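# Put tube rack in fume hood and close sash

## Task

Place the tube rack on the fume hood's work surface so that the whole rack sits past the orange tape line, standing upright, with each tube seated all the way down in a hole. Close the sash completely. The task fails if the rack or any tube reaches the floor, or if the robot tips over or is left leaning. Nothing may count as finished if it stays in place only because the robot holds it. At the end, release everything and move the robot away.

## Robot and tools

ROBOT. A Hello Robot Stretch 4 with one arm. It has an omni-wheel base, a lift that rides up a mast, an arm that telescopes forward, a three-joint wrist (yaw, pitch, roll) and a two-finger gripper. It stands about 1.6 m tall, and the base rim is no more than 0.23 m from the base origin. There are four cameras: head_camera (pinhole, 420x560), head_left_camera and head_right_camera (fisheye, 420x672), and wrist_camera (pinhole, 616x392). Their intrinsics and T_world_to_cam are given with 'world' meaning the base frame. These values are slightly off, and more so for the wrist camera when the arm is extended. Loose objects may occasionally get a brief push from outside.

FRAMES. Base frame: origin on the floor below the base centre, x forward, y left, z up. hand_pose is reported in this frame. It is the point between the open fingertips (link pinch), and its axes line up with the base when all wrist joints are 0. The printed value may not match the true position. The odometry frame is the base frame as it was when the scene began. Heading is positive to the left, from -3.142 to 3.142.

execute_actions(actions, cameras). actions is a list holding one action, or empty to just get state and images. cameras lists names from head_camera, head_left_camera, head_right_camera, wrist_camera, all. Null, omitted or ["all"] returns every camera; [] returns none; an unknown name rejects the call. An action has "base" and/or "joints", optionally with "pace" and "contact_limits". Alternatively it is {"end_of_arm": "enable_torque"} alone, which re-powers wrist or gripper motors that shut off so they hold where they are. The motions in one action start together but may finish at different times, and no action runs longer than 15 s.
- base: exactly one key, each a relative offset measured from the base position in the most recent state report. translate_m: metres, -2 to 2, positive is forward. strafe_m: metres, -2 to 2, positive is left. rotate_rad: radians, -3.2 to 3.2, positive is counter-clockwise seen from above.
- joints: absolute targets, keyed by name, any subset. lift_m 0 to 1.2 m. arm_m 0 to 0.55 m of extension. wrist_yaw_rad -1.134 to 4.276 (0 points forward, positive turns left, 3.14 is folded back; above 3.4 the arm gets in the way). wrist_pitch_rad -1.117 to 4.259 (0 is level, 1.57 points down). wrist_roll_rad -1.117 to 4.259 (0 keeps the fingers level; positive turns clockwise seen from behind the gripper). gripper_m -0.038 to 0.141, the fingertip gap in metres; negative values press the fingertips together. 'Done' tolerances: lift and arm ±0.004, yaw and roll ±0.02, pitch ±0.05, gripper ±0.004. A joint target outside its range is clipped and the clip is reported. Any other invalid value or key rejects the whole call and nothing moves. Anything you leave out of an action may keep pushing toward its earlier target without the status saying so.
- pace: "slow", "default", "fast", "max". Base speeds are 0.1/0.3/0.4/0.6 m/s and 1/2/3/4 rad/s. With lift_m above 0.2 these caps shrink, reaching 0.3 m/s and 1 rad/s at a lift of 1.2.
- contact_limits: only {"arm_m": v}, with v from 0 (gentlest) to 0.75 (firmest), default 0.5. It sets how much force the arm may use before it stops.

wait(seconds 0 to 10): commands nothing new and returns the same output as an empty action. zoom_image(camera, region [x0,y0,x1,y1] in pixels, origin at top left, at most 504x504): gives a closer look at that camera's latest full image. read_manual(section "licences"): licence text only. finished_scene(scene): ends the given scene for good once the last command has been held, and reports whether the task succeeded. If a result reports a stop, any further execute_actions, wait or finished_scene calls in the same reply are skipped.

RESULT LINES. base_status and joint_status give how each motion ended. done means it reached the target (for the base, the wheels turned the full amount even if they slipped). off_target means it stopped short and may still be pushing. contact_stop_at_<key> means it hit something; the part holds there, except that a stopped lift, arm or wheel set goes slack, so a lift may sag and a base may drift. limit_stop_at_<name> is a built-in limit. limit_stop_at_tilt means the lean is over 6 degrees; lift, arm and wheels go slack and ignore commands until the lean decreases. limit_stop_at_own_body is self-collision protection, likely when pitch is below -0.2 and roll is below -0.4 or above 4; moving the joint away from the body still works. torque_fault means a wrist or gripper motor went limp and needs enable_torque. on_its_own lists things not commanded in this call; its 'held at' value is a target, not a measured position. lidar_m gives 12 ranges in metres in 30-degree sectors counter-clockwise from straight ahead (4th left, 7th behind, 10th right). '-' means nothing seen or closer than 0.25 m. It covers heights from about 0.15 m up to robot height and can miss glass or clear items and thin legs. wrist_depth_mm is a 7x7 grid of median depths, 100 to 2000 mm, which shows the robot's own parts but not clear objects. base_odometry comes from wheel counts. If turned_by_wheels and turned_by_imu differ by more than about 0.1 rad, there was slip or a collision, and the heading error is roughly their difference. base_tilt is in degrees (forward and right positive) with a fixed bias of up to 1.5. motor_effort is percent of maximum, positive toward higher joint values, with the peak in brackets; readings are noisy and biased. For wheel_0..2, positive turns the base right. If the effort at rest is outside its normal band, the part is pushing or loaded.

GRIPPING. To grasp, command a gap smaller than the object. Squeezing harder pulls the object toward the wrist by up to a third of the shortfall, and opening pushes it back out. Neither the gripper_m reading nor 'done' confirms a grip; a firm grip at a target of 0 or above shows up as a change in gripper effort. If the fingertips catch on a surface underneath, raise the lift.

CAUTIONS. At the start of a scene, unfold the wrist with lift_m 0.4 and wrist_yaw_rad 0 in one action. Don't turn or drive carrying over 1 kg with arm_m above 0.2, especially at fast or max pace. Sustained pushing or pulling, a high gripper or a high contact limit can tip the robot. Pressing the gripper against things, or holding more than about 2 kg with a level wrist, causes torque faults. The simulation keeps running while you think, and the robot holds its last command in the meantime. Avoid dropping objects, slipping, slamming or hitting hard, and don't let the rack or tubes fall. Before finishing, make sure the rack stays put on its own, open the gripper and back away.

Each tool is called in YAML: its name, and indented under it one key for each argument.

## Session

execute_actions:
  actions: []

Scene clock: 0.00 s.
base_odometry: x=+0.000 y=+0.000 heading=+0.000 (m, m, rad; odometry frame)
turned_by_wheels: +0.000 (rad since the last result)
turned_by_imu: +0.000 (rad since the last result)
base_tilt: forward=-0.8 right=+0.8 (deg)
lidar_m: 2.71 1.51 1.51 1.35 1.13 1.14 1.28 1.97 1.99 2.78 1.75 1.72
base_status: not commanded
joint_positions: lift_m=+0.133 arm_m=-0.001 wrist_yaw_rad=+3.149 wrist_pitch_rad=+0.020 wrist_roll_rad=-0.006 gripper_m=+0.057
joint_status: not commanded
motor_effort: lift_m=+19 arm_m=-1 wrist_yaw_rad=+1 wrist_pitch_rad=-5 wrist_roll_rad=-1 gripper_m=-1 wheel_0=+0 wheel_1=+0 wheel_2=+0 (%)
hand_pose: x=-0.1189 y=+0.0854 z=+0.3054 quat_wxyz=(-0.004, -0.010, -0.003, +1.000) (m; base frame)
wrist_depth_mm: - 142 1863 1618 1308 1138 1008 / - 121 153 1576 1336 1118 991 / - 116 145 1618 1308 1118 991 / - 131 183 1576 1308 1118 976 / 138 - 1921 1576 1308 1118 976 / 1281 1430 1205 1464 1182 1078 976 / 842 842 798 917 809 946 904
pictures: head_camera, head_left_camera, head_right_camera, wrist_camera
camera_calibration (this result's frames):
wrist_camera: T_world_to_cam=[[0.035612, 0.999223, 0.0168769, -0.0940625], [-0.0269674, 0.0178423, -0.999477, 0.366569], [-0.999002, 0.0351383, 0.0275819, 0.0971155], [0, 0, 0, 1]] pos_world=[0.110254, 0.0840365, 0.365286]
Images, in order (width x height): head_camera 420x560, head_left_camera 420x672, head_right_camera 420x672, wrist_camera 616x392.

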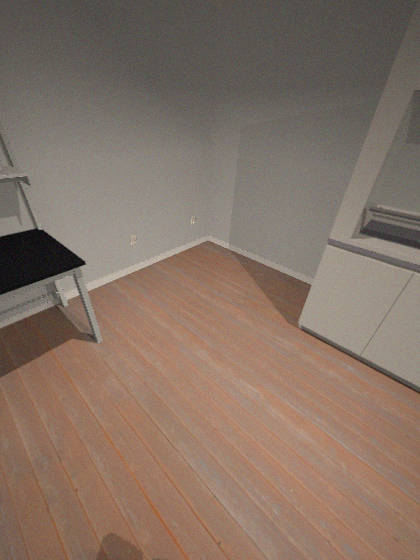

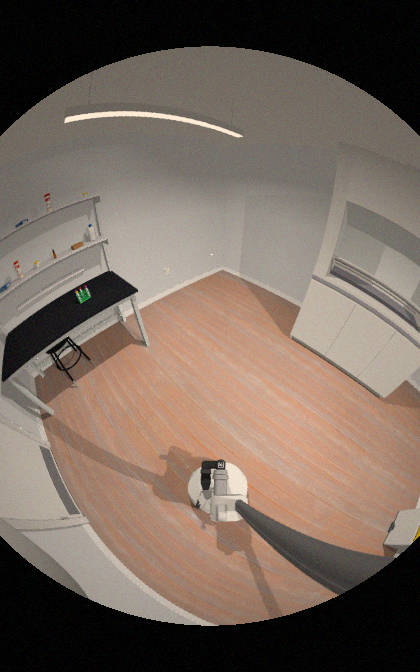

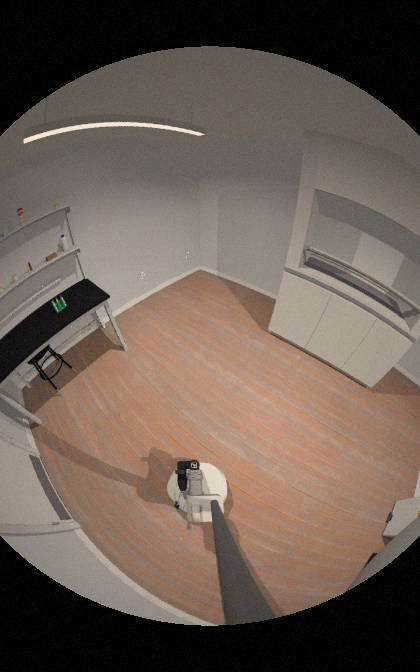

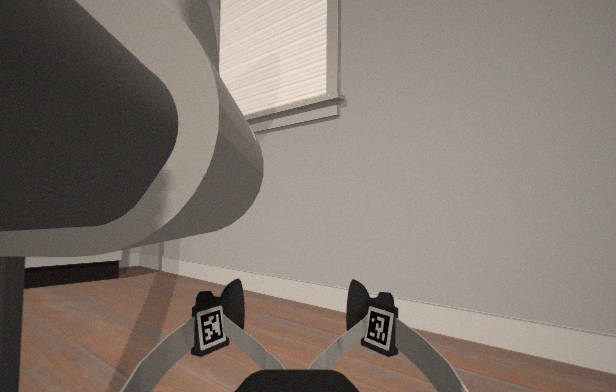

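execute_actions:
  actions:
    - {"base":{"rotate_rad":-0.77},"joints":{"lift_m":0.82,"wrist_yaw_rad":0,"gripper_m":0}}
  cameras: []

execute_actions:
  actions:
    - {"base":{"translate_m":1.05}}
  cameras: ["head_camera","wrist_camera"]

Scene clock: 8.23 s.
base_odometry: x=+0.000 y=+0.000 heading=-0.769 (m, m, rad; odometry frame)
turned_by_wheels: -0.769 (rad since the last result)
turned_by_imu: -0.765 (rad since the last result)
base_tilt: forward=-0.6 right=+0.6 (deg)
lidar_m: 1.72 2.71 1.59 1.50 1.57 1.16 1.13 1.18 1.56 1.98 2.09 1.82
base_status: done
joint_positions: lift_m=+0.820 arm_m=-0.001 wrist_yaw_rad=+0.000 wrist_pitch_rad=+0.020 wrist_roll_rad=-0.006 gripper_m=+0.000
joint_status: all done
motor_effort: lift_m=+22(24) arm_m=+0(1) wrist_yaw_rad=+0(3) wrist_pitch_rad=-5(5) wrist_roll_rad=-1(0) gripper_m=-7(5) wheel_0=+3(10) wheel_1=+3(9) wheel_2=+3(8) (%)
hand_pose: x=+0.4586 y=-0.0874 z=+0.9923 quat_wxyz=(+1.000, -0.003, +0.010, +0.000) (m; base frame)
wrist_depth_mm: - - 1537 1576 1576 1618 - / - - - - - 1661 - / - - - - - 1756 - / - - 1756 - - 1708 - / - - 1499 1499 1499 1537 - / - - 1464 207 1537 1537 - / - - 185 186 180 1537 -
pictures: none
No camera images: the call's "cameras" was empty. Leave "cameras" out to get every camera's image.

Scene clock: 13.20 s.
base_odometry: x=+0.754 y=-0.730 heading=-0.769 (m, m, rad; odometry frame)
turned_by_wheels: +0.000 (rad since the last result)
turned_by_imu: -0.003 (rad since the last result)
base_tilt: forward=-0.7 right=+0.9 (deg)
lidar_m: 0.69 0.72 2.15 2.31 1.63 2.16 2.18 2.25 2.08 2.05 1.04 0.72
base_status: done
joint_positions: lift_m=+0.820 arm_m=-0.001 wrist_yaw_rad=+0.000 wrist_pitch_rad=+0.020 wrist_roll_rad=-0.006 gripper_m=+0.000
joint_status: not commanded
motor_effort: lift_m=+20(22) arm_m=+0(0) wrist_yaw_rad=+0(0) wrist_pitch_rad=-5(6) wrist_roll_rad=+0(0) gripper_m=-6(5) wheel_0=+1(4) wheel_1=+1(7) wheel_2=+0(13) (%)
hand_pose: x=+0.4586 y=-0.0874 z=+0.9924 quat_wxyz=(+1.000, -0.003, +0.010, +0.000) (m; base frame)
wrist_depth_mm: 627 976 1138 1138 1160 1182 1160 / 634 991 1118 1138 1160 1182 1160 / 580 559 549 554 564 1160 1078 / 640 991 1118 1138 1138 1160 1160 / 609 931 1098 1118 1138 1160 1060 / 462 466 469 206 480 488 492 / 455 462 185 186 180 488 496
pictures: head_camera, wrist_camera
camera_calibration (this result's frames):
wrist_camera: T_world_to_cam=[[-0.0425465, -0.998952, 0.0168796, -0.0923595], [0.0268188, -0.0180307, -0.999478, 1.04414], [0.998734, -0.0420716, 0.0275578, -0.261798], [0, 0, 0, 1]] pos_world=[0.229535, -0.0844504, 1.05237]
Images, in order (width x height): head_camera 420x560, wrist_camera 616x392.

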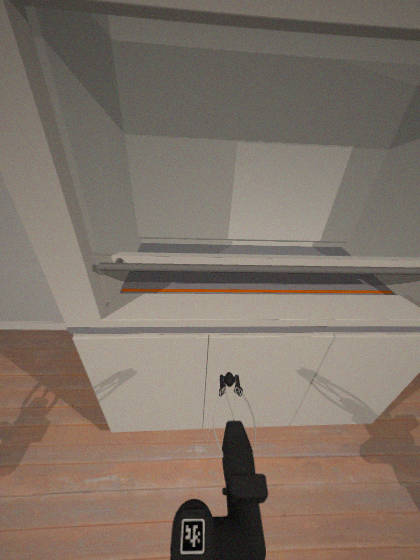

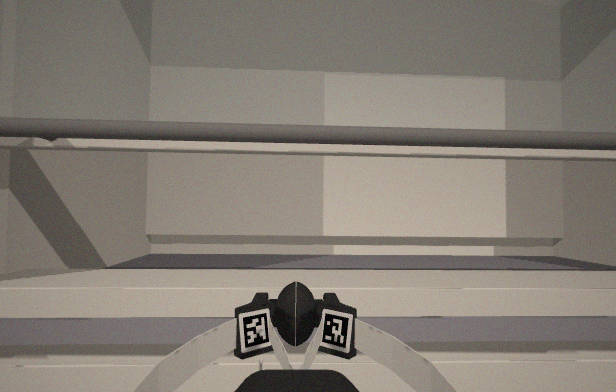

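execute_actions:
  actions:
    - {"base":{"strafe_m":-0.25},"joints":{"lift_m":0.91,"wrist_yaw_rad":1.57,"wrist_roll_rad":1.57}}
  cameras: []

execute_actions:
  actions:
    - {"joints":{"arm_m":0.43},"contact_limits":{"arm_m":0.2}}
  cameras: []

execute_actions:
  actions:
    - {"joints":{"lift_m":1.03},"pace":"slow"}
  cameras: ["wrist_camera"]

Scene clock: 23.97 s.
base_odometry: x=+0.581 y=-0.910 heading=-0.769 (m, m, rad; odometry frame)
turned_by_wheels: +0.000 (rad since the last result)
turned_by_imu: -0.003 (rad since the last result)
base_tilt: forward=-0.8 right=+0.8 (deg)
lidar_m: 0.70 0.72 0.98 2.33 1.88 2.26 2.18 2.26 1.84 1.80 1.03 0.73
base_status: done
joint_positions: lift_m=+0.910 arm_m=-0.001 wrist_yaw_rad=+1.570 wrist_pitch_rad=+0.020 wrist_roll_rad=+1.570 gripper_m=+0.000
joint_status: all done
motor_effort: lift_m=+21(23) arm_m=-1(1) wrist_yaw_rad=+1(8) wrist_pitch_rad=-5(6) wrist_roll_rad=+1(6) gripper_m=-8(2) wheel_0=+1(12) wheel_1=+0(9) wheel_2=+0(1) (%)
hand_pose: x=+0.2579 y=+0.2883 z=+1.0823 quat_wxyz=(+0.505, +0.495, +0.504, +0.495) (m; base frame)
wrist_depth_mm: - - - - - - 1464 / - - - - - - 1464 / - - - - - - 1499 / - - - - - - 1464 / - - - - - - 1464 / - - - 206 - - 1499 / - - 185 186 180 - 1464
pictures: none
No camera images: the call's "cameras" was empty. Leave "cameras" out to get every camera's image.

Scene clock: 26.33 s.
base_odometry: x=+0.581 y=-0.910 heading=-0.769 (m, m, rad; odometry frame)
turned_by_wheels: +0.000 (rad since the last result)
turned_by_imu: -0.001 (rad since the last result)
base_tilt: forward=-0.8 right=+0.7 (deg)
lidar_m: 0.69 0.72 0.98 2.34 1.89 2.26 2.19 2.23 1.85 1.80 1.04 0.73
base_status: not commanded
joint_positions: lift_m=+0.910 arm_m=+0.429 wrist_yaw_rad=+1.570 wrist_pitch_rad=+0.020 wrist_roll_rad=+1.570 gripper_m=+0.000
joint_status: all done
motor_effort: lift_m=+21(21) arm_m=+7(8) wrist_yaw_rad=+1(1) wrist_pitch_rad=-6(5) wrist_roll_rad=+1(0) gripper_m=-9(8) wheel_0=+1(1) wheel_1=+0(1) wheel_2=+0(0) (%)
contact_limits: arm_m 0.2
hand_pose: x=+0.6873 y=+0.2884 z=+1.0823 quat_wxyz=(+0.505, +0.495, +0.504, +0.495) (m; base frame)
wrist_depth_mm: - 139 544 549 554 306 187 / 118 135 539 544 544 255 187 / 521 189 338 544 473 254 187 / 110 174 442 549 477 253 186 / 1863 - - - - 272 186 / - - - 206 - - 1464 / - - 185 186 181 - 1464
pictures: none
No camera images: the call's "cameras" was empty. Leave "cameras" out to get every camera's image.

Scene clock: 27.60 s.
base_odometry: x=+0.581 y=-0.910 heading=-0.769 (m, m, rad; odometry frame)
turned_by_wheels: +0.000 (rad since the last result)
turned_by_imu: -0.001 (rad since the last result)
base_tilt: forward=-0.6 right=+0.6 (deg)
lidar_m: 0.70 0.72 0.94 2.33 1.86 2.25 2.19 2.23 1.85 1.80 1.06 0.75
base_status: not commanded
joint_positions: lift_m=+0.960 arm_m=+0.429 wrist_yaw_rad=+1.570 wrist_pitch_rad=+0.021 wrist_roll_rad=+1.571 gripper_m=+0.000
joint_status: lift_m contact_stop (moved +0.050 of +0.120)
on_its_own: lift_m is slack since a contact_stop (your +1.030 is given up)
motor_effort: lift_m=+19(36) arm_m=+7(7) wrist_yaw_rad=+1(4) wrist_pitch_rad=-10(45) wrist_roll_rad=-4(34) gripper_m=-5(8) wheel_0=+1(1) wheel_1=-1(0) wheel_2=+0(0) (%)
hand_pose: x=+0.6873 y=+0.2884 z=+1.1323 quat_wxyz=(+0.505, +0.495, +0.505, +0.494) (m; base frame)
wrist_depth_mm: - - 549 549 554 421 301 / 530 118 135 544 549 394 256 / 525 530 190 539 544 351 257 / - - 317 549 539 349 257 / - - - - - 1863 276 / - - - 206 - - 1537 / 1983 - 185 186 181 - 1537
pictures: wrist_camera
camera_calibration (this result's frames):
wrist_camera: T_world_to_cam=[[0.0094974, -0.0641501, -0.997895, 1.13408], [-0.998823, 0.0468646, -0.0125189, 0.753205], [0.047569, 0.996839, -0.0636295, -0.0208336], [0, 0, 0, 1]] pos_world=[0.742538, 0.0582206, 1.1398]
Images, in order (width x height): wrist_camera 616x392.

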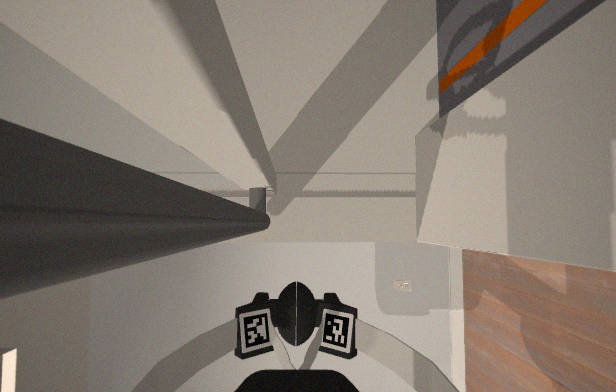

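execute_actions:
  actions:
    - {"joints":{"lift_m":1.2},"pace":"max"}
  cameras: []

Scene clock: 31.73 s.
base_odometry: x=+0.581 y=-0.910 heading=-0.769 (m, m, rad; odometry frame)
turned_by_wheels: +0.000 (rad since the last result)
turned_by_imu: -0.002 (rad since the last result)
base_tilt: forward=-0.4 right=+0.8 (deg)
lidar_m: 0.68 0.73 0.99 2.36 1.87 2.26 2.17 2.25 1.84 1.80 1.05 0.75
base_status: not commanded
joint_positions: lift_m=+0.980 arm_m=+0.429 wrist_yaw_rad=+1.570 wrist_pitch_rad=+0.020 wrist_roll_rad=+1.570 gripper_m=+0.000
joint_status: lift_m contact_stop (moved +0.020 of +0.240)
on_its_own: lift_m is slack since a contact_stop (your +1.200 is given up)
motor_effort: lift_m=+19(38) arm_m=+6(7) wrist_yaw_rad=+1(5) wrist_pitch_rad=-6(52) wrist_roll_rad=-1(40) gripper_m=-5(8) wheel_0=+1(1) wheel_1=+0(0) wheel_2=+0(0) (%)
hand_pose: x=+0.6874 y=+0.2884 z=+1.1525 quat_wxyz=(+0.505, +0.495, +0.505, +0.495) (m; base frame)
wrist_depth_mm: - - 549 549 554 466 334 / 525 118 135 544 549 466 282 / 525 530 190 539 539 394 282 / - - 320 549 544 394 283 / - - - - - 1921 310 / 1863 - - 206 - - 1537 / 1983 - 185 186 181 - 1537
pictures: none
No camera images: the call's "cameras" was empty. Leave "cameras" out to get every camera's image.

execute_actions:
  actions:
    - {"joints":{"lift_m":1.2},"pace":"max"}
  cameras: []

Scene clock: 35.03 s.
base_odometry: x=+0.581 y=-0.910 heading=-0.769 (m, m, rad; odometry frame)
turned_by_wheels: +0.000 (rad since the last result)
turned_by_imu: -0.001 (rad since the last result)
base_tilt: forward=-0.7 right=+0.7 (deg)
lidar_m: 0.69 0.73 0.96 2.35 1.89 2.27 2.16 2.24 1.82 1.80 1.06 0.72
base_status: not commanded
joint_positions: lift_m=+1.002 arm_m=+0.429 wrist_yaw_rad=+1.570 wrist_pitch_rad=+0.020 wrist_roll_rad=+1.570 gripper_m=+0.000
joint_status: lift_m contact_stop (moved +0.022 of +0.220)
on_its_own: lift_m is slack since a contact_stop (your +1.200 is given up)
motor_effort: lift_m=+19(38) arm_m=+6(7) wrist_yaw_rad=+0(5) wrist_pitch_rad=-7(51) wrist_roll_rad=-1(38) gripper_m=-5(5) wheel_0=+2(1) wheel_1=-1(0) wheel_2=-1(1) (%)
hand_pose: x=+0.6874 y=+0.2884 z=+1.1746 quat_wxyz=(+0.505, +0.495, +0.505, +0.495) (m; base frame)
wrist_depth_mm: - - 544 549 554 512 366 / 530 118 135 544 549 508 315 / 525 530 190 539 544 436 314 / - - 317 544 544 439 314 / - - - - - - 345 / - - - 206 - - 1618 / 1921 - 185 186 181 - 1576
pictures: none
No camera images: the call's "cameras" was empty. Leave "cameras" out to get every camera's image.

execute_actions:
  actions:
    - {"joints":{"lift_m":1.02},"pace":"max"}
  cameras: []

execute_actions:
  actions:
    - {"base":{"translate_m":-1.05},"joints":{"lift_m":0.9,"arm_m":0}}
  cameras: []

execute_actions:
  actions:
    - {"base":{"rotate_rad":1.58},"joints":{"wrist_yaw_rad":0,"wrist_roll_rad":0,"gripper_m":0.14,"wrist_pitch_rad":0.3}}
  cameras: []

execute_actions:
  actions:
    - {"base":{"translate_m":1.0}}
  cameras: ["head_camera","wrist_camera"]

Scene clock: 48.53 s.
base_odometry: x=+0.581 y=-0.910 heading=-0.769 (m, m, rad; odometry frame)
turned_by_wheels: +0.000 (rad since the last result)
turned_by_imu: -0.002 (rad since the last result)
base_tilt: forward=-0.9 right=+0.8 (deg)
lidar_m: 0.70 0.73 0.96 2.32 1.88 2.27 2.18 2.26 1.85 1.81 1.07 0.73
base_status: not commanded
joint_positions: lift_m=+1.019 arm_m=+0.429 wrist_yaw_rad=+1.571 wrist_pitch_rad=+0.025 wrist_roll_rad=+1.574 gripper_m=+0.000
joint_status: all done
motor_effort: lift_m=+29(36) arm_m=+6(6) wrist_yaw_rad=-1(1) wrist_pitch_rad=-20(34) wrist_roll_rad=-12(26) gripper_m=-6(6) wheel_0=+1(1) wheel_1=+0(0) wheel_2=-1(0) (%)
hand_pose: x=+0.6872 y=+0.2884 z=+1.1903 quat_wxyz=(+0.505, +0.495, +0.507, +0.493) (m; base frame)
wrist_depth_mm: - - 544 549 559 517 373 / 525 118 135 544 554 517 340 / 525 525 195 539 544 452 324 / - - 315 549 539 452 327 / - - - - - - 1464 / - - - 206 - - 1576 / 1863 - 185 186 181 - 1618
pictures: none
No camera images: the call's "cameras" was empty. Leave "cameras" out to get every camera's image.

Scene clock: 53.53 s.
base_odometry: x=-0.174 y=-0.179 heading=-0.769 (m, m, rad; odometry frame)
turned_by_wheels: +0.000 (rad since the last result)
turned_by_imu: -0.002 (rad since the last result)
base_tilt: forward=-0.5 right=+0.5 (deg)
lidar_m: 1.73 1.79 2.65 1.76 1.64 1.19 1.13 1.17 1.58 1.72 1.83 1.83
base_status: done
joint_positions: lift_m=+0.900 arm_m=+0.001 wrist_yaw_rad=+1.570 wrist_pitch_rad=+0.020 wrist_roll_rad=+1.570 gripper_m=+0.000
joint_status: all done
motor_effort: lift_m=+16(28) arm_m=-7(9) wrist_yaw_rad=+0(3) wrist_pitch_rad=-6(19) wrist_roll_rad=-1(13) gripper_m=-7(7) wheel_0=-2(5) wheel_1=-2(6) wheel_2=+1(12) (%)
hand_pose: x=+0.2598 y=+0.2884 z=+1.0727 quat_wxyz=(+0.505, +0.495, +0.505, +0.495) (m; base frame)
wrist_depth_mm: - - - - - - 1464 / - - - - - - 1464 / - - - - - - 1464 / - - - - - - 1430 / - - - - - - 1464 / - - - 206 - - 1464 / - - 185 186 181 - 1430
pictures: none
No camera images: the call's "cameras" was empty. Leave "cameras" out to get every camera's image.

Scene clock: 55.90 s.
base_odometry: x=-0.174 y=-0.179 heading=+0.810 (m, m, rad; odometry frame)
turned_by_wheels: +1.580 (rad since the last result)
turned_by_imu: +1.566 (rad since the last result)
base_tilt: forward=-0.7 right=+0.9 (deg)
lidar_m: 1.75 1.65 1.16 1.12 1.18 1.58 1.76 1.85 1.84 1.75 1.81 1.89
base_status: done
joint_positions: lift_m=+0.900 arm_m=+0.001 wrist_yaw_rad=+0.000 wrist_pitch_rad=+0.302 wrist_roll_rad=+0.000 gripper_m=+0.140
joint_status: all done
motor_effort: lift_m=+16(16) arm_m=-7(7) wrist_yaw_rad=+0(1) wrist_pitch_rad=-5(5) wrist_roll_rad=-1(6) gripper_m=-1(5) wheel_0=-3(8) wheel_1=-1(7) wheel_2=+0(9) (%)
hand_pose: x=+0.4476 y=-0.0874 z=+0.9926 quat_wxyz=(+0.989, +0.000, +0.150, +0.000) (m; base frame)
wrist_depth_mm: 1863 - - - - - - / 1863 - - - - - - / 1808 - - - - - - / 1618 1661 1661 1708 - - - / 1756 - - - - - - / 1661 211 - - - - - / 1661 1576 1576 160 1576 1618 1661
pictures: none
No camera images: the call's "cameras" was empty. Leave "cameras" out to get every camera's image.

Scene clock: 60.73 s.
base_odometry: x=+0.516 y=+0.545 heading=+0.811 (m, m, rad; odometry frame)
turned_by_wheels: +0.000 (rad since the last result)
turned_by_imu: -0.002 (rad since the last result)
base_tilt: forward=-0.7 right=+0.8 (deg)
lidar_m: 0.74 0.78 1.03 1.11 1.15 1.64 2.79 2.54 1.82 1.76 2.23 0.80
base_status: done
joint_positions: lift_m=+0.900 arm_m=+0.001 wrist_yaw_rad=+0.000 wrist_pitch_rad=+0.302 wrist_roll_rad=+0.000 gripper_m=+0.140
joint_status: not commanded
motor_effort: lift_m=+16(17) arm_m=-7(7) wrist_yaw_rad=+1(0) wrist_pitch_rad=-4(5) wrist_roll_rad=-1(1) gripper_m=-1(3) wheel_0=+3(7) wheel_1=+0(6) wheel_2=+1(8) (%)
hand_pose: x=+0.4475 y=-0.0874 z=+0.9926 quat_wxyz=(+0.989, +0.000, +0.150, +0.000) (m; base frame)
wrist_depth_mm: 1182 1182 1182 1205 1182 1229 1229 / 1205 1205 1255 1255 1229 1255 1281 / 1255 1255 1255 1281 1308 1308 1336 / 1281 1281 1308 1336 1336 1336 1336 / 891 904 904 866 931 1397 1397 / 661 211 668 676 640 654 1464 / 615 580 627 160 647 654 1537
pictures: head_camera, wrist_camera
camera_calibration (this result's frames):
wrist_camera: T_world_to_cam=[[-0.0380809, -0.99903, 0.0221242, -0.100064], [-0.252772, -0.0117898, -0.967454, 1.13844], [0.966776, -0.0424338, -0.252078, 0.0410999], [0, 0, 0, 1]] pos_world=[0.244222, -0.0848007, 1.11396]
Images, in order (width x height): head_camera 420x560, wrist_camera 616x392.

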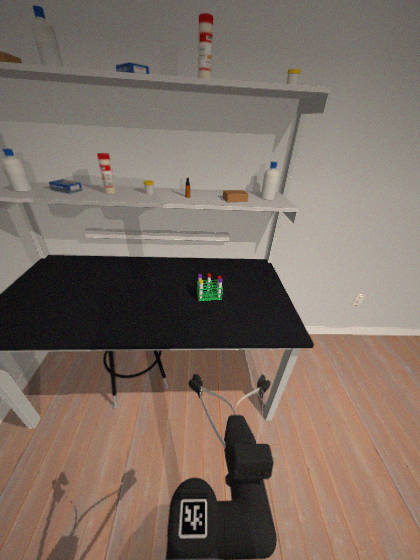

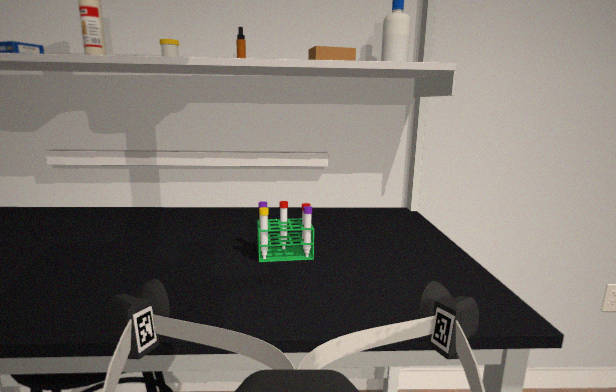

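execute_actions:
  actions:
    - {"base":{"translate_m":0.2},"joints":{"lift_m":0.64,"wrist_pitch_rad":0,"arm_m":0.32,"wrist_yaw_rad":0.07,"gripper_m":0.141}}
  cameras: ["wrist_camera"]

Scene clock: 67.37 s.
base_odometry: x=+0.653 y=+0.690 heading=+0.811 (m, m, rad; odometry frame)
turned_by_wheels: +0.000 (rad since the last result)
turned_by_imu: -0.002 (rad since the last result)
base_tilt: forward=-0.7 right=+0.8 (deg)
lidar_m: 0.56 0.56 0.77 1.10 1.16 1.64 2.99 2.53 1.81 1.91 1.95 0.60
base_status: done
joint_positions: lift_m=+0.640 arm_m=+0.319 wrist_yaw_rad=+0.070 wrist_pitch_rad=+0.002 wrist_roll_rad=+0.000 gripper_m=+0.141
joint_status: all done
motor_effort: lift_m=+16(14) arm_m=+7(8) wrist_yaw_rad=+0(5) wrist_pitch_rad=-6(11) wrist_roll_rad=-1(1) gripper_m=+0(0) wheel_0=+2(5) wheel_1=+1(7) wheel_2=+0(9) (%)
hand_pose: x=+0.7836 y=-0.0670 z=+0.8178 quat_wxyz=(+0.999, +0.000, +0.001, +0.035) (m; base frame)
wrist_depth_mm: 654 647 654 654 647 647 615 / 820 809 820 809 798 788 788 / 820 820 798 798 788 788 768 / 809 798 732 723 778 778 768 / 798 788 788 366 778 768 759 / 466 209 368 362 310 424 480 / 289 270 268 160 272 271 294
pictures: wrist_camera
camera_calibration (this result's frames):
wrist_camera: T_world_to_cam=[[0.0272638, -0.999579, 0.00995057, -0.104254], [0.0449107, -0.00871938, -0.998953, 0.847219], [0.998619, 0.0276821, 0.0446541, -0.589891], [0, 0, 0, 1]] pos_world=[0.553869, -0.080493, 0.87371]
Images, in order (width x height): wrist_camera 616x392.

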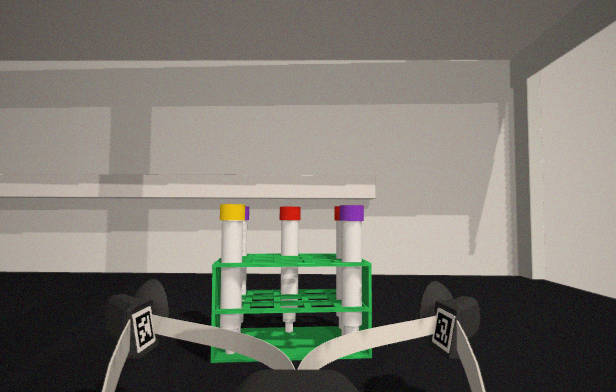

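execute_actions:
  actions:
    - {"base":{"strafe_m":-0.005},"joints":{"arm_m":0.425,"lift_m":0.63},"pace":"slow"}
  cameras: ["wrist_camera"]

execute_actions:
  actions:
    - {"joints":{"gripper_m":0.06}}
  cameras: []

execute_actions:
  actions:
    - {"joints":{"lift_m":0.7},"pace":"slow"}
  cameras: ["wrist_camera"]

Scene clock: 75.83 s.
base_odometry: x=+0.657 y=+0.687 heading=+0.811 (m, m, rad; odometry frame)
turned_by_wheels: +0.000 (rad since the last result)
turned_by_imu: -0.002 (rad since the last result)
base_tilt: forward=-0.7 right=+0.7 (deg)
lidar_m: 0.54 0.58 0.77 1.09 1.20 1.66 2.98 2.52 1.80 1.89 1.93 0.59
base_status: done
joint_positions: lift_m=+0.630 arm_m=+0.424 wrist_yaw_rad=+0.069 wrist_pitch_rad=+0.001 wrist_roll_rad=+0.000 gripper_m=+0.141
joint_status: all done
motor_effort: lift_m=+13(16) arm_m=+8(8) wrist_yaw_rad=+3(3) wrist_pitch_rad=+0(5) wrist_roll_rad=+1(1) gripper_m=+0(0) wheel_0=+5(5) wheel_1=-1(5) wheel_2=+0(0) (%)
hand_pose: x=+0.8884 y=-0.0672 z=+0.8086 quat_wxyz=(+0.999, +0.000, +0.000, +0.035) (m; base frame)
wrist_depth_mm: 668 668 661 661 654 661 609 / 723 707 699 699 699 683 683 / 707 707 699 691 691 683 654 / 707 691 627 627 676 676 654 / 699 699 244 274 676 676 654 / 439 210 244 278 214 404 459 / 271 236 228 160 239 257 277
pictures: wrist_camera
camera_calibration (this result's frames):
wrist_camera: T_world_to_cam=[[0.0263607, -0.999599, 0.0103196, -0.106776], [0.0467567, -0.00907895, -0.998865, 0.831587], [0.998558, 0.0268133, 0.0464986, -0.69561], [0, 0, 0, 1]] pos_world=[0.658539, -0.080532, 0.86409]
Images, in order (width x height): wrist_camera 616x392.

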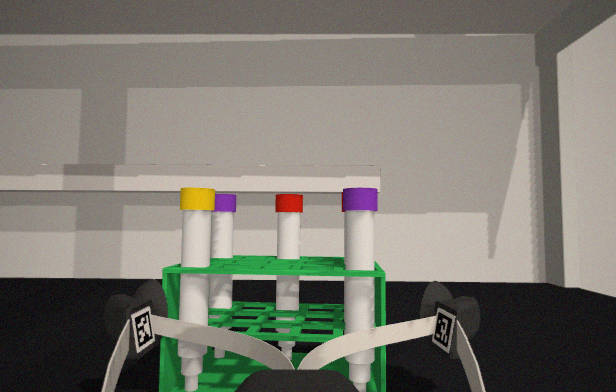

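Scene clock: 77.67 s.
base_odometry: x=+0.657 y=+0.687 heading=+0.811 (m, m, rad; odometry frame)
turned_by_wheels: +0.000 (rad since the last result)
turned_by_imu: -0.001 (rad since the last result)
base_tilt: forward=-0.8 right=+0.7 (deg)
lidar_m: 0.52 0.58 0.77 1.12 1.18 1.63 2.97 2.52 1.80 1.88 1.92 0.60
base_status: not commanded
joint_positions: lift_m=+0.630 arm_m=+0.424 wrist_yaw_rad=+0.069 wrist_pitch_rad=+0.001 wrist_roll_rad=+0.000 gripper_m=+0.060
joint_status: all done
motor_effort: lift_m=+13(13) arm_m=+8(8) wrist_yaw_rad=+3(3) wrist_pitch_rad=+0(0) wrist_roll_rad=+0(0) gripper_m=-3(2) wheel_0=+5(5) wheel_1=-1(1) wheel_2=+0(0) (%)
hand_pose: x=+0.8884 y=-0.0673 z=+0.8086 quat_wxyz=(+0.999, +0.000, +0.000, +0.035) (m; base frame)
wrist_depth_mm: 661 668 661 661 654 661 603 / 715 715 707 699 699 683 676 / 707 707 699 691 691 683 654 / 699 699 627 627 683 676 654 / 691 691 320 253 676 668 654 / 439 442 220 245 224 455 459 / 271 253 236 221 238 277 278
pictures: none
No camera images: the call's "cameras" was empty. Leave "cameras" out to get every camera's image.

Scene clock: 79.13 s.
base_odometry: x=+0.657 y=+0.687 heading=+0.811 (m, m, rad; odometry frame)
turned_by_wheels: +0.000 (rad since the last result)
turned_by_imu: -0.001 (rad since the last result)
base_tilt: forward=-0.6 right=+0.9 (deg)
lidar_m: 0.54 0.57 0.77 1.11 1.18 1.60 2.98 2.52 1.81 1.91 1.92 0.58
base_status: not commanded
joint_positions: lift_m=+0.700 arm_m=+0.424 wrist_yaw_rad=+0.070 wrist_pitch_rad=+0.002 wrist_roll_rad=+0.000 gripper_m=+0.060
joint_status: all done
motor_effort: lift_m=+22(24) arm_m=+7(7) wrist_yaw_rad=+1(3) wrist_pitch_rad=-5(5) wrist_roll_rad=+1(0) gripper_m=-3(1) wheel_0=+5(5) wheel_1=-1(1) wheel_2=+0(0) (%)
hand_pose: x=+0.8885 y=-0.0671 z=+0.8773 quat_wxyz=(+0.999, +0.000, +0.001, +0.035) (m; base frame)
wrist_depth_mm: 535 535 530 530 530 530 521 / 715 707 699 699 691 683 634 / 715 707 691 691 691 676 654 / 707 699 691 683 683 676 654 / 699 691 691 676 676 676 654 / 691 683 221 297 224 668 654 / 442 410 260 225 260 449 449
pictures: wrist_camera
camera_calibration (this result's frames):
wrist_camera: T_world_to_cam=[[0.0268189, -0.999586, 0.0104029, -0.107839], [0.0449858, -0.00918924, -0.998945, 0.901883], [0.998628, 0.0272586, 0.0447208, -0.697419], [0, 0, 0, 1]] pos_world=[0.658782, -0.0804966, 0.933243]
Images, in order (width x height): wrist_camera 616x392.

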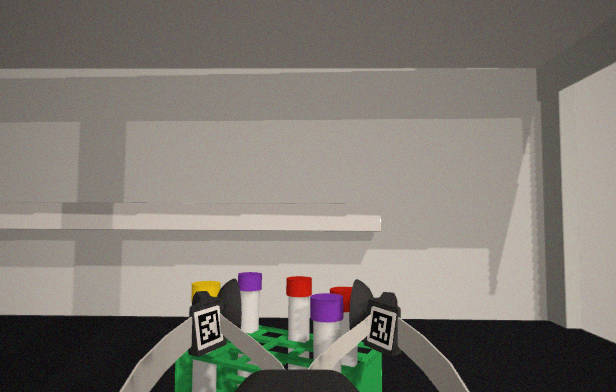

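execute_actions:
  actions:
    - {"joints":{"lift_m":0.8,"gripper_m":0.141}}
  cameras: []

execute_actions:
  actions:
    - {"base":{"strafe_m":-0.4},"joints":{"wrist_yaw_rad":1.05}}
  cameras: []

execute_actions:
  actions:
    - {"joints":{"lift_m":0.638,"arm_m":0.46}}
  cameras: ["wrist_camera","head_camera"]

Scene clock: 89.80 s.
base_odometry: x=+0.657 y=+0.687 heading=+0.811 (m, m, rad; odometry frame)
turned_by_wheels: +0.000 (rad since the last result)
turned_by_imu: -0.004 (rad since the last result)
base_tilt: forward=-0.7 right=+0.7 (deg)
lidar_m: 0.53 0.55 0.75 1.10 1.18 1.61 2.97 2.52 1.78 1.91 1.93 0.56
base_status: not commanded
joint_positions: lift_m=+0.800 arm_m=+0.424 wrist_yaw_rad=+0.070 wrist_pitch_rad=+0.002 wrist_roll_rad=+0.000 gripper_m=+0.141
joint_status: all done
motor_effort: lift_m=+21(20) arm_m=+7(7) wrist_yaw_rad=+2(1) wrist_pitch_rad=-5(5) wrist_roll_rad=+1(1) gripper_m=+1(8) wheel_0=+4(5) wheel_1=-1(1) wheel_2=+0(0) (%)
hand_pose: x=+0.8885 y=-0.0671 z=+0.9773 quat_wxyz=(+0.999, +0.000, +0.001, +0.035) (m; base frame)
wrist_depth_mm: 723 715 377 377 377 375 375 / 477 477 473 473 473 469 466 / 707 699 699 699 683 676 609 / 699 699 691 683 683 676 661 / 691 691 691 676 676 676 654 / 683 209 676 676 668 661 654 / 683 654 668 160 654 661 647
pictures: none
No camera images: the call's "cameras" was empty. Leave "cameras" out to get every camera's image.

Scene clock: 92.47 s.
base_odometry: x=+0.947 y=+0.411 heading=+0.811 (m, m, rad; odometry frame)
turned_by_wheels: +0.000 (rad since the last result)
turned_by_imu: -0.002 (rad since the last result)
base_tilt: forward=-0.7 right=+0.7 (deg)
lidar_m: 0.55 0.58 0.80 1.49 1.58 2.21 3.00 1.93 1.39 1.84 1.94 1.39
base_status: done
joint_positions: lift_m=+0.800 arm_m=+0.424 wrist_yaw_rad=+1.050 wrist_pitch_rad=+0.002 wrist_roll_rad=+0.000 gripper_m=+0.141
joint_status: all done
motor_effort: lift_m=+21(21) arm_m=+7(7) wrist_yaw_rad=+1(6) wrist_pitch_rad=-5(6) wrist_roll_rad=+1(1) gripper_m=+2(1) wheel_0=+0(10) wheel_1=+0(7) wheel_2=+0(2) (%)
hand_pose: x=+0.8141 y=+0.2067 z=+0.9774 quat_wxyz=(+0.865, -0.001, +0.001, +0.501) (m; base frame)
wrist_depth_mm: 1308 1499 1336 1160 904 382 330 / 1308 1430 1576 1205 512 469 466 / 1308 1464 1499 798 809 691 591 / 1308 1430 1537 1229 904 707 585 / 1281 1430 1537 1205 866 683 574 / 1138 208 1138 1098 854 640 564 / 707 654 661 160 654 634 580
pictures: none
No camera images: the call's "cameras" was empty. Leave "cameras" out to get every camera's image.

Scene clock: 94.23 s.
base_odometry: x=+0.947 y=+0.411 heading=+0.811 (m, m, rad; odometry frame)
turned_by_wheels: +0.000 (rad since the last result)
turned_by_imu: -0.001 (rad since the last result)
base_tilt: forward=-0.7 right=+0.5 (deg)
lidar_m: 0.56 0.58 0.79 1.51 1.58 2.20 2.98 1.93 1.43 1.85 1.93 1.40
base_status: not commanded
joint_positions: lift_m=+0.638 arm_m=+0.459 wrist_yaw_rad=+1.050 wrist_pitch_rad=+0.002 wrist_roll_rad=+0.000 gripper_m=+0.141
joint_status: all done
motor_effort: lift_m=+16(19) arm_m=+7(7) wrist_yaw_rad=+1(1) wrist_pitch_rad=-5(5) wrist_roll_rad=+0(0) gripper_m=-1(1) wheel_0=+0(0) wheel_1=-1(1) wheel_2=+0(0) (%)
hand_pose: x=+0.8491 y=+0.2067 z=+0.8158 quat_wxyz=(+0.865, -0.001, +0.001, +0.501) (m; base frame)
wrist_depth_mm: 1336 1464 1464 668 654 640 569 / 1281 1464 1025 917 831 676 559 / 1281 1430 1464 1182 842 668 554 / 1308 1430 1576 1008 820 640 535 / 1255 1229 1255 342 798 668 554 / 462 209 462 332 410 415 469 / 285 264 265 160 266 266 287
pictures: head_camera, wrist_camera
camera_calibration (this result's frames):
wrist_camera: T_world_to_cam=[[0.845189, -0.534366, 0.010402, -0.623432], [0.0326947, 0.0322666, -0.998944, 0.846598], [0.533466, 0.844637, 0.0447423, -0.436776], [0, 0, 0, 1]] pos_world=[0.732244, 0.00845917, 0.871732]
Images, in order (width x height): head_camera 420x560, wrist_camera 616x392.

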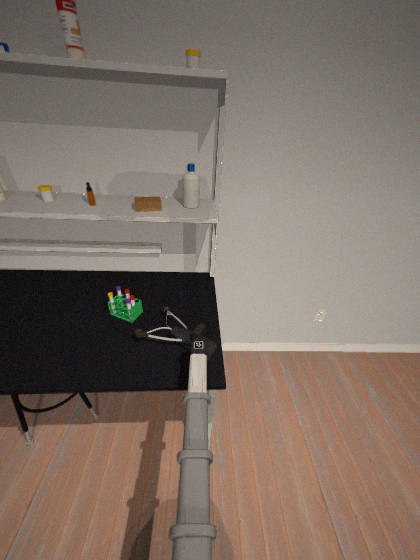

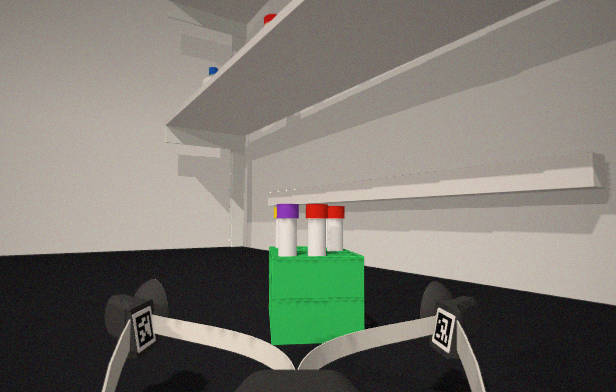

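execute_actions:
  actions:
    - {"base":{"strafe_m":0.127},"joints":{"arm_m":0.55},"pace":"slow"}
  cameras: ["wrist_camera"]

execute_actions:
  actions:
    - {"joints":{"gripper_m":0.02}}
  cameras: []

execute_actions:
  actions:
    - {"joints":{"lift_m":0.7},"pace":"slow"}
  cameras: ["wrist_camera"]

Scene clock: 104.47 s.
base_odometry: x=+0.855 y=+0.499 heading=+0.811 (m, m, rad; odometry frame)
turned_by_wheels: +0.000 (rad since the last result)
turned_by_imu: -0.002 (rad since the last result)
base_tilt: forward=-0.7 right=+0.7 (deg)
lidar_m: 0.55 0.59 0.78 1.38 1.46 2.03 2.98 2.12 1.55 1.87 1.93 0.58
base_status: done
joint_positions: lift_m=+0.638 arm_m=+0.548 wrist_yaw_rad=+1.050 wrist_pitch_rad=+0.002 wrist_roll_rad=+0.000 gripper_m=+0.141
joint_status: all done
motor_effort: lift_m=+16(16) arm_m=+7(8) wrist_yaw_rad=+1(1) wrist_pitch_rad=-5(5) wrist_roll_rad=+0(1) gripper_m=+4(2) wheel_0=-2(5) wheel_1=+3(5) wheel_2=+0(1) (%)
hand_pose: x=+0.9382 y=+0.2067 z=+0.8158 quat_wxyz=(+0.865, -0.001, +0.001, +0.501) (m; base frame)
wrist_depth_mm: 1205 1336 691 654 654 580 484 / 1205 1308 931 904 732 574 480 / 1182 1281 1308 1008 723 554 452 / 1182 1336 1336 778 676 535 459 / 1160 1229 931 241 715 564 473 / 459 209 181 182 199 415 452 / 285 265 176 160 248 266 287
pictures: wrist_camera
camera_calibration (this result's frames):
wrist_camera: T_world_to_cam=[[0.845229, -0.534303, 0.010402, -0.698818], [0.0326923, 0.0322689, -0.998944, 0.843685], [0.533404, 0.844677, 0.0447422, -0.484295], [0, 0, 0, 1]] pos_world=[0.821403, 0.00846676, 0.871732]
Images, in order (width x height): wrist_camera 616x392.

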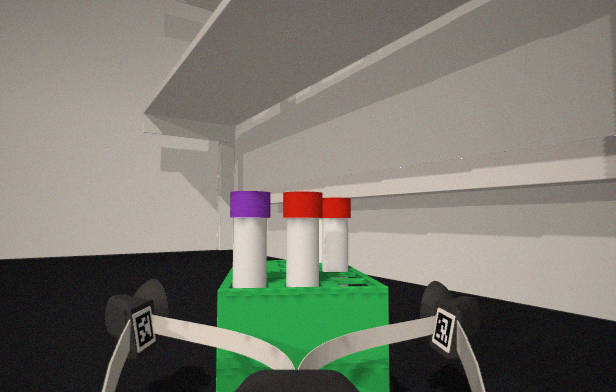

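Scene clock: 106.67 s.
base_odometry: x=+0.855 y=+0.499 heading=+0.811 (m, m, rad; odometry frame)
turned_by_wheels: +0.000 (rad since the last result)
turned_by_imu: -0.001 (rad since the last result)
base_tilt: forward=-0.7 right=+0.7 (deg)
lidar_m: 0.56 0.58 0.80 1.39 1.47 2.03 2.98 2.10 1.55 1.86 1.93 0.58
base_status: not commanded
joint_positions: lift_m=+0.638 arm_m=+0.548 wrist_yaw_rad=+1.050 wrist_pitch_rad=+0.000 wrist_roll_rad=+0.000 gripper_m=+0.021
joint_status: all done
motor_effort: lift_m=+16(16) arm_m=+7(7) wrist_yaw_rad=+0(1) wrist_pitch_rad=+3(5) wrist_roll_rad=+0(0) gripper_m=-28(25) wheel_0=-2(2) wheel_1=+3(3) wheel_2=+0(0) (%)
hand_pose: x=+0.9382 y=+0.2068 z=+0.8166 quat_wxyz=(+0.865, +0.000, +0.000, +0.501) (m; base frame)
wrist_depth_mm: 1205 1366 732 647 640 580 480 / 1205 1336 904 904 732 574 480 / 1182 1308 1308 1008 723 554 455 / 1182 1336 1336 778 668 535 452 / 1160 1281 768 235 715 569 473 / 477 477 180 177 188 484 449 / 290 175 173 175 179 168 294
pictures: none
No camera images: the call's "cameras" was empty. Leave "cameras" out to get every camera's image.

Scene clock: 108.07 s.
base_odometry: x=+0.855 y=+0.499 heading=+0.811 (m, m, rad; odometry frame)
turned_by_wheels: +0.000 (rad since the last result)
turned_by_imu: -0.001 (rad since the last result)
base_tilt: forward=-0.6 right=+0.6 (deg)
lidar_m: 0.55 0.57 0.78 1.38 1.44 2.01 2.97 2.12 1.54 1.86 1.94 0.56
base_status: not commanded
joint_positions: lift_m=+0.700 arm_m=+0.548 wrist_yaw_rad=+1.050 wrist_pitch_rad=+0.004 wrist_roll_rad=+0.000 gripper_m=+0.021
joint_status: all done
motor_effort: lift_m=+22(22) arm_m=+7(7) wrist_yaw_rad=+1(1) wrist_pitch_rad=-8(9) wrist_roll_rad=-1(0) gripper_m=-25(23) wheel_0=-2(2) wheel_1=+3(3) wheel_2=+0(0) (%)
hand_pose: x=+0.9382 y=+0.2068 z=+0.8769 quat_wxyz=(+0.865, -0.001, +0.002, +0.501) (m; base frame)
wrist_depth_mm: 1205 1336 1281 535 535 535 477 / 1182 1308 798 759 699 574 480 / 1182 1255 1255 1008 732 569 480 / 1182 1336 1336 891 676 539 445 / 1182 1281 1138 231 699 549 466 / 715 715 181 177 189 564 466 / 442 171 173 175 179 168 442
pictures: wrist_camera
camera_calibration (this result's frames):
wrist_camera: T_world_to_cam=[[0.845279, -0.534228, 0.0102009, -0.69933], [0.0318195, 0.0312705, -0.999004, 0.905796], [0.533377, 0.844762, 0.0434311, -0.485884], [0, 0, 0, 1]] pos_world=[0.821466, 0.00853008, 0.933131]
Images, in order (width x height): wrist_camera 616x392.

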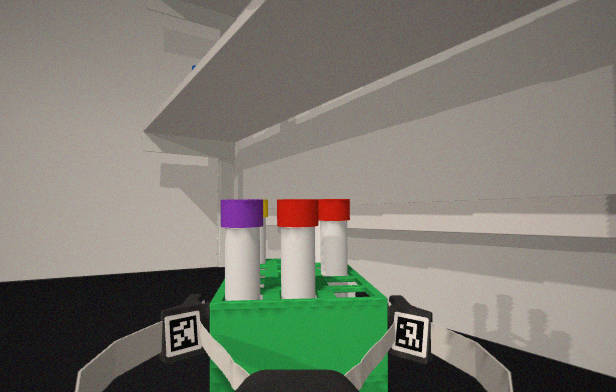

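execute_actions:
  actions:
    - {"base":{"translate_m":-1.2},"joints":{"arm_m":0,"lift_m":0.878}}
  cameras: []

execute_actions:
  actions:
    - {"base":{"rotate_rad":-1.56},"joints":{"wrist_yaw_rad":0},"pace":"slow"}
  cameras: []

execute_actions:
  actions:
    - {"base":{"translate_m":0.8}}
  cameras: ["wrist_camera","head_camera"]

Scene clock: 119.17 s.
base_odometry: x=+0.028 y=-0.371 heading=+0.811 (m, m, rad; odometry frame)
turned_by_wheels: +0.000 (rad since the last result)
turned_by_imu: -0.003 (rad since the last result)
base_tilt: forward=-0.8 right=+0.6 (deg)
lidar_m: 1.73 0.44 1.45 1.41 1.46 1.85 1.76 2.28 1.54 1.47 1.51 2.64
base_status: done
joint_positions: lift_m=+0.878 arm_m=+0.001 wrist_yaw_rad=+1.050 wrist_pitch_rad=+0.004 wrist_roll_rad=+0.000 gripper_m=+0.021
joint_status: all done
motor_effort: lift_m=+22(23) arm_m=-7(7) wrist_yaw_rad=+1(1) wrist_pitch_rad=-10(10) wrist_roll_rad=-1(1) gripper_m=-25(24) wheel_0=-1(5) wheel_1=-1(6) wheel_2=+0(12) (%)
hand_pose: x=+0.3915 y=+0.2068 z=+1.0549 quat_wxyz=(+0.865, -0.001, +0.002, +0.501) (m; base frame)
wrist_depth_mm: 1182 1308 1499 1661 - - - / 1182 1308 1464 1661 1983 - 1921 / 1160 1308 1464 1661 1983 - - / 1160 1281 1397 1576 1921 - - / 1160 1308 1366 231 1983 - - / 1160 1255 181 177 189 1756 1499 / 1138 171 173 175 179 168 1921
pictures: none
No camera images: the call's "cameras" was empty. Leave "cameras" out to get every camera's image.

Scene clock: 122.00 s.
base_odometry: x=+0.028 y=-0.371 heading=-0.748 (m, m, rad; odometry frame)
turned_by_wheels: -1.559 (rad since the last result)
turned_by_imu: -1.548 (rad since the last result)
base_tilt: forward=-0.7 right=+0.7 (deg)
lidar_m: 0.39 1.52 2.61 1.76 1.83 1.48 1.41 1.48 1.80 1.74 2.28 1.55
base_status: done
joint_positions: lift_m=+0.878 arm_m=+0.001 wrist_yaw_rad=+0.000 wrist_pitch_rad=+0.004 wrist_roll_rad=+0.000 gripper_m=+0.021
joint_status: all done
motor_effort: lift_m=+22(22) arm_m=-7(7) wrist_yaw_rad=+1(5) wrist_pitch_rad=-9(10) wrist_roll_rad=+0(0) gripper_m=-25(25) wheel_0=+4(8) wheel_1=+2(8) wheel_2=+2(7) (%)
hand_pose: x=+0.4606 y=-0.0875 z=+1.0549 quat_wxyz=(+1.000, +0.000, +0.002, +0.000) (m; base frame)
wrist_depth_mm: - 1281 1281 1308 1308 1308 - / - 1430 1921 1921 1921 1397 - / - 1464 1921 1921 1921 1366 - / - 1366 1863 1308 1921 1308 - / - 1281 1229 231 1921 1281 - / - 1205 181 177 189 1255 - / - 172 173 175 179 168 -
pictures: none
No camera images: the call's "cameras" was empty. Leave "cameras" out to get every camera's image.

Scene clock: 126.13 s.
base_odometry: x=+0.615 y=-0.915 heading=-0.748 (m, m, rad; odometry frame)
turned_by_wheels: +0.000 (rad since the last result)
turned_by_imu: -0.003 (rad since the last result)
base_tilt: forward=-0.7 right=+0.7 (deg)
lidar_m: 0.41 0.70 0.96 2.35 1.87 2.30 2.20 2.28 1.83 1.83 0.98 0.72
base_status: done
joint_positions: lift_m=+0.878 arm_m=+0.001 wrist_yaw_rad=+0.000 wrist_pitch_rad=+0.004 wrist_roll_rad=+0.000 gripper_m=+0.021
joint_status: not commanded
motor_effort: lift_m=+22(22) arm_m=-7(7) wrist_yaw_rad=+0(1) wrist_pitch_rad=-10(10) wrist_roll_rad=+0(0) gripper_m=-25(23) wheel_0=+1(6) wheel_1=+1(2) wheel_2=+0(9) (%)
hand_pose: x=+0.4606 y=-0.0874 z=+1.0549 quat_wxyz=(+1.000, +0.000, +0.002, +0.000) (m; base frame)
wrist_depth_mm: 960 1138 1138 1118 1138 1160 878 / 960 1118 1118 1118 1138 1160 878 / 521 521 530 535 559 559 554 / 960 1078 1098 1098 1118 1118 878 / 976 1078 1078 232 1118 1118 866 / 788 788 181 177 189 809 798 / 439 172 173 175 179 168 462
pictures: head_camera, wrist_camera
camera_calibration (this result's frames):
wrist_camera: T_world_to_cam=[[-0.0427959, -0.999032, 0.0102194, -0.0861843], [0.0427097, -0.0120488, -0.999015, 1.0992], [0.998171, -0.0423173, 0.043184, -0.281756], [0, 0, 0, 1]] pos_world=[0.230606, -0.08478, 1.11116]
Images, in order (width x height): head_camera 420x560, wrist_camera 616x392.

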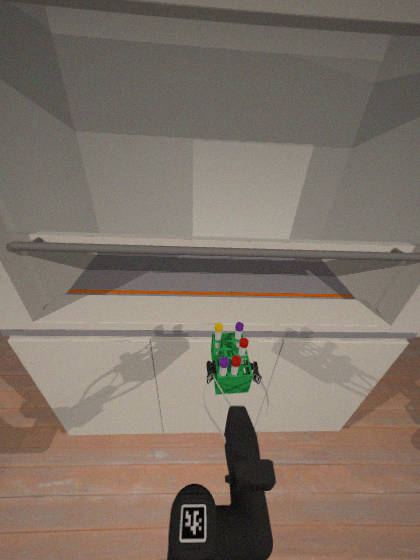

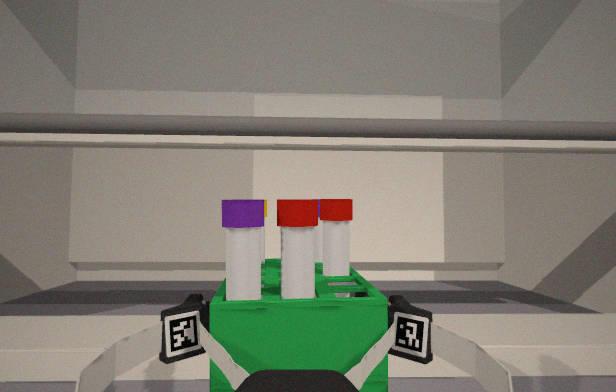

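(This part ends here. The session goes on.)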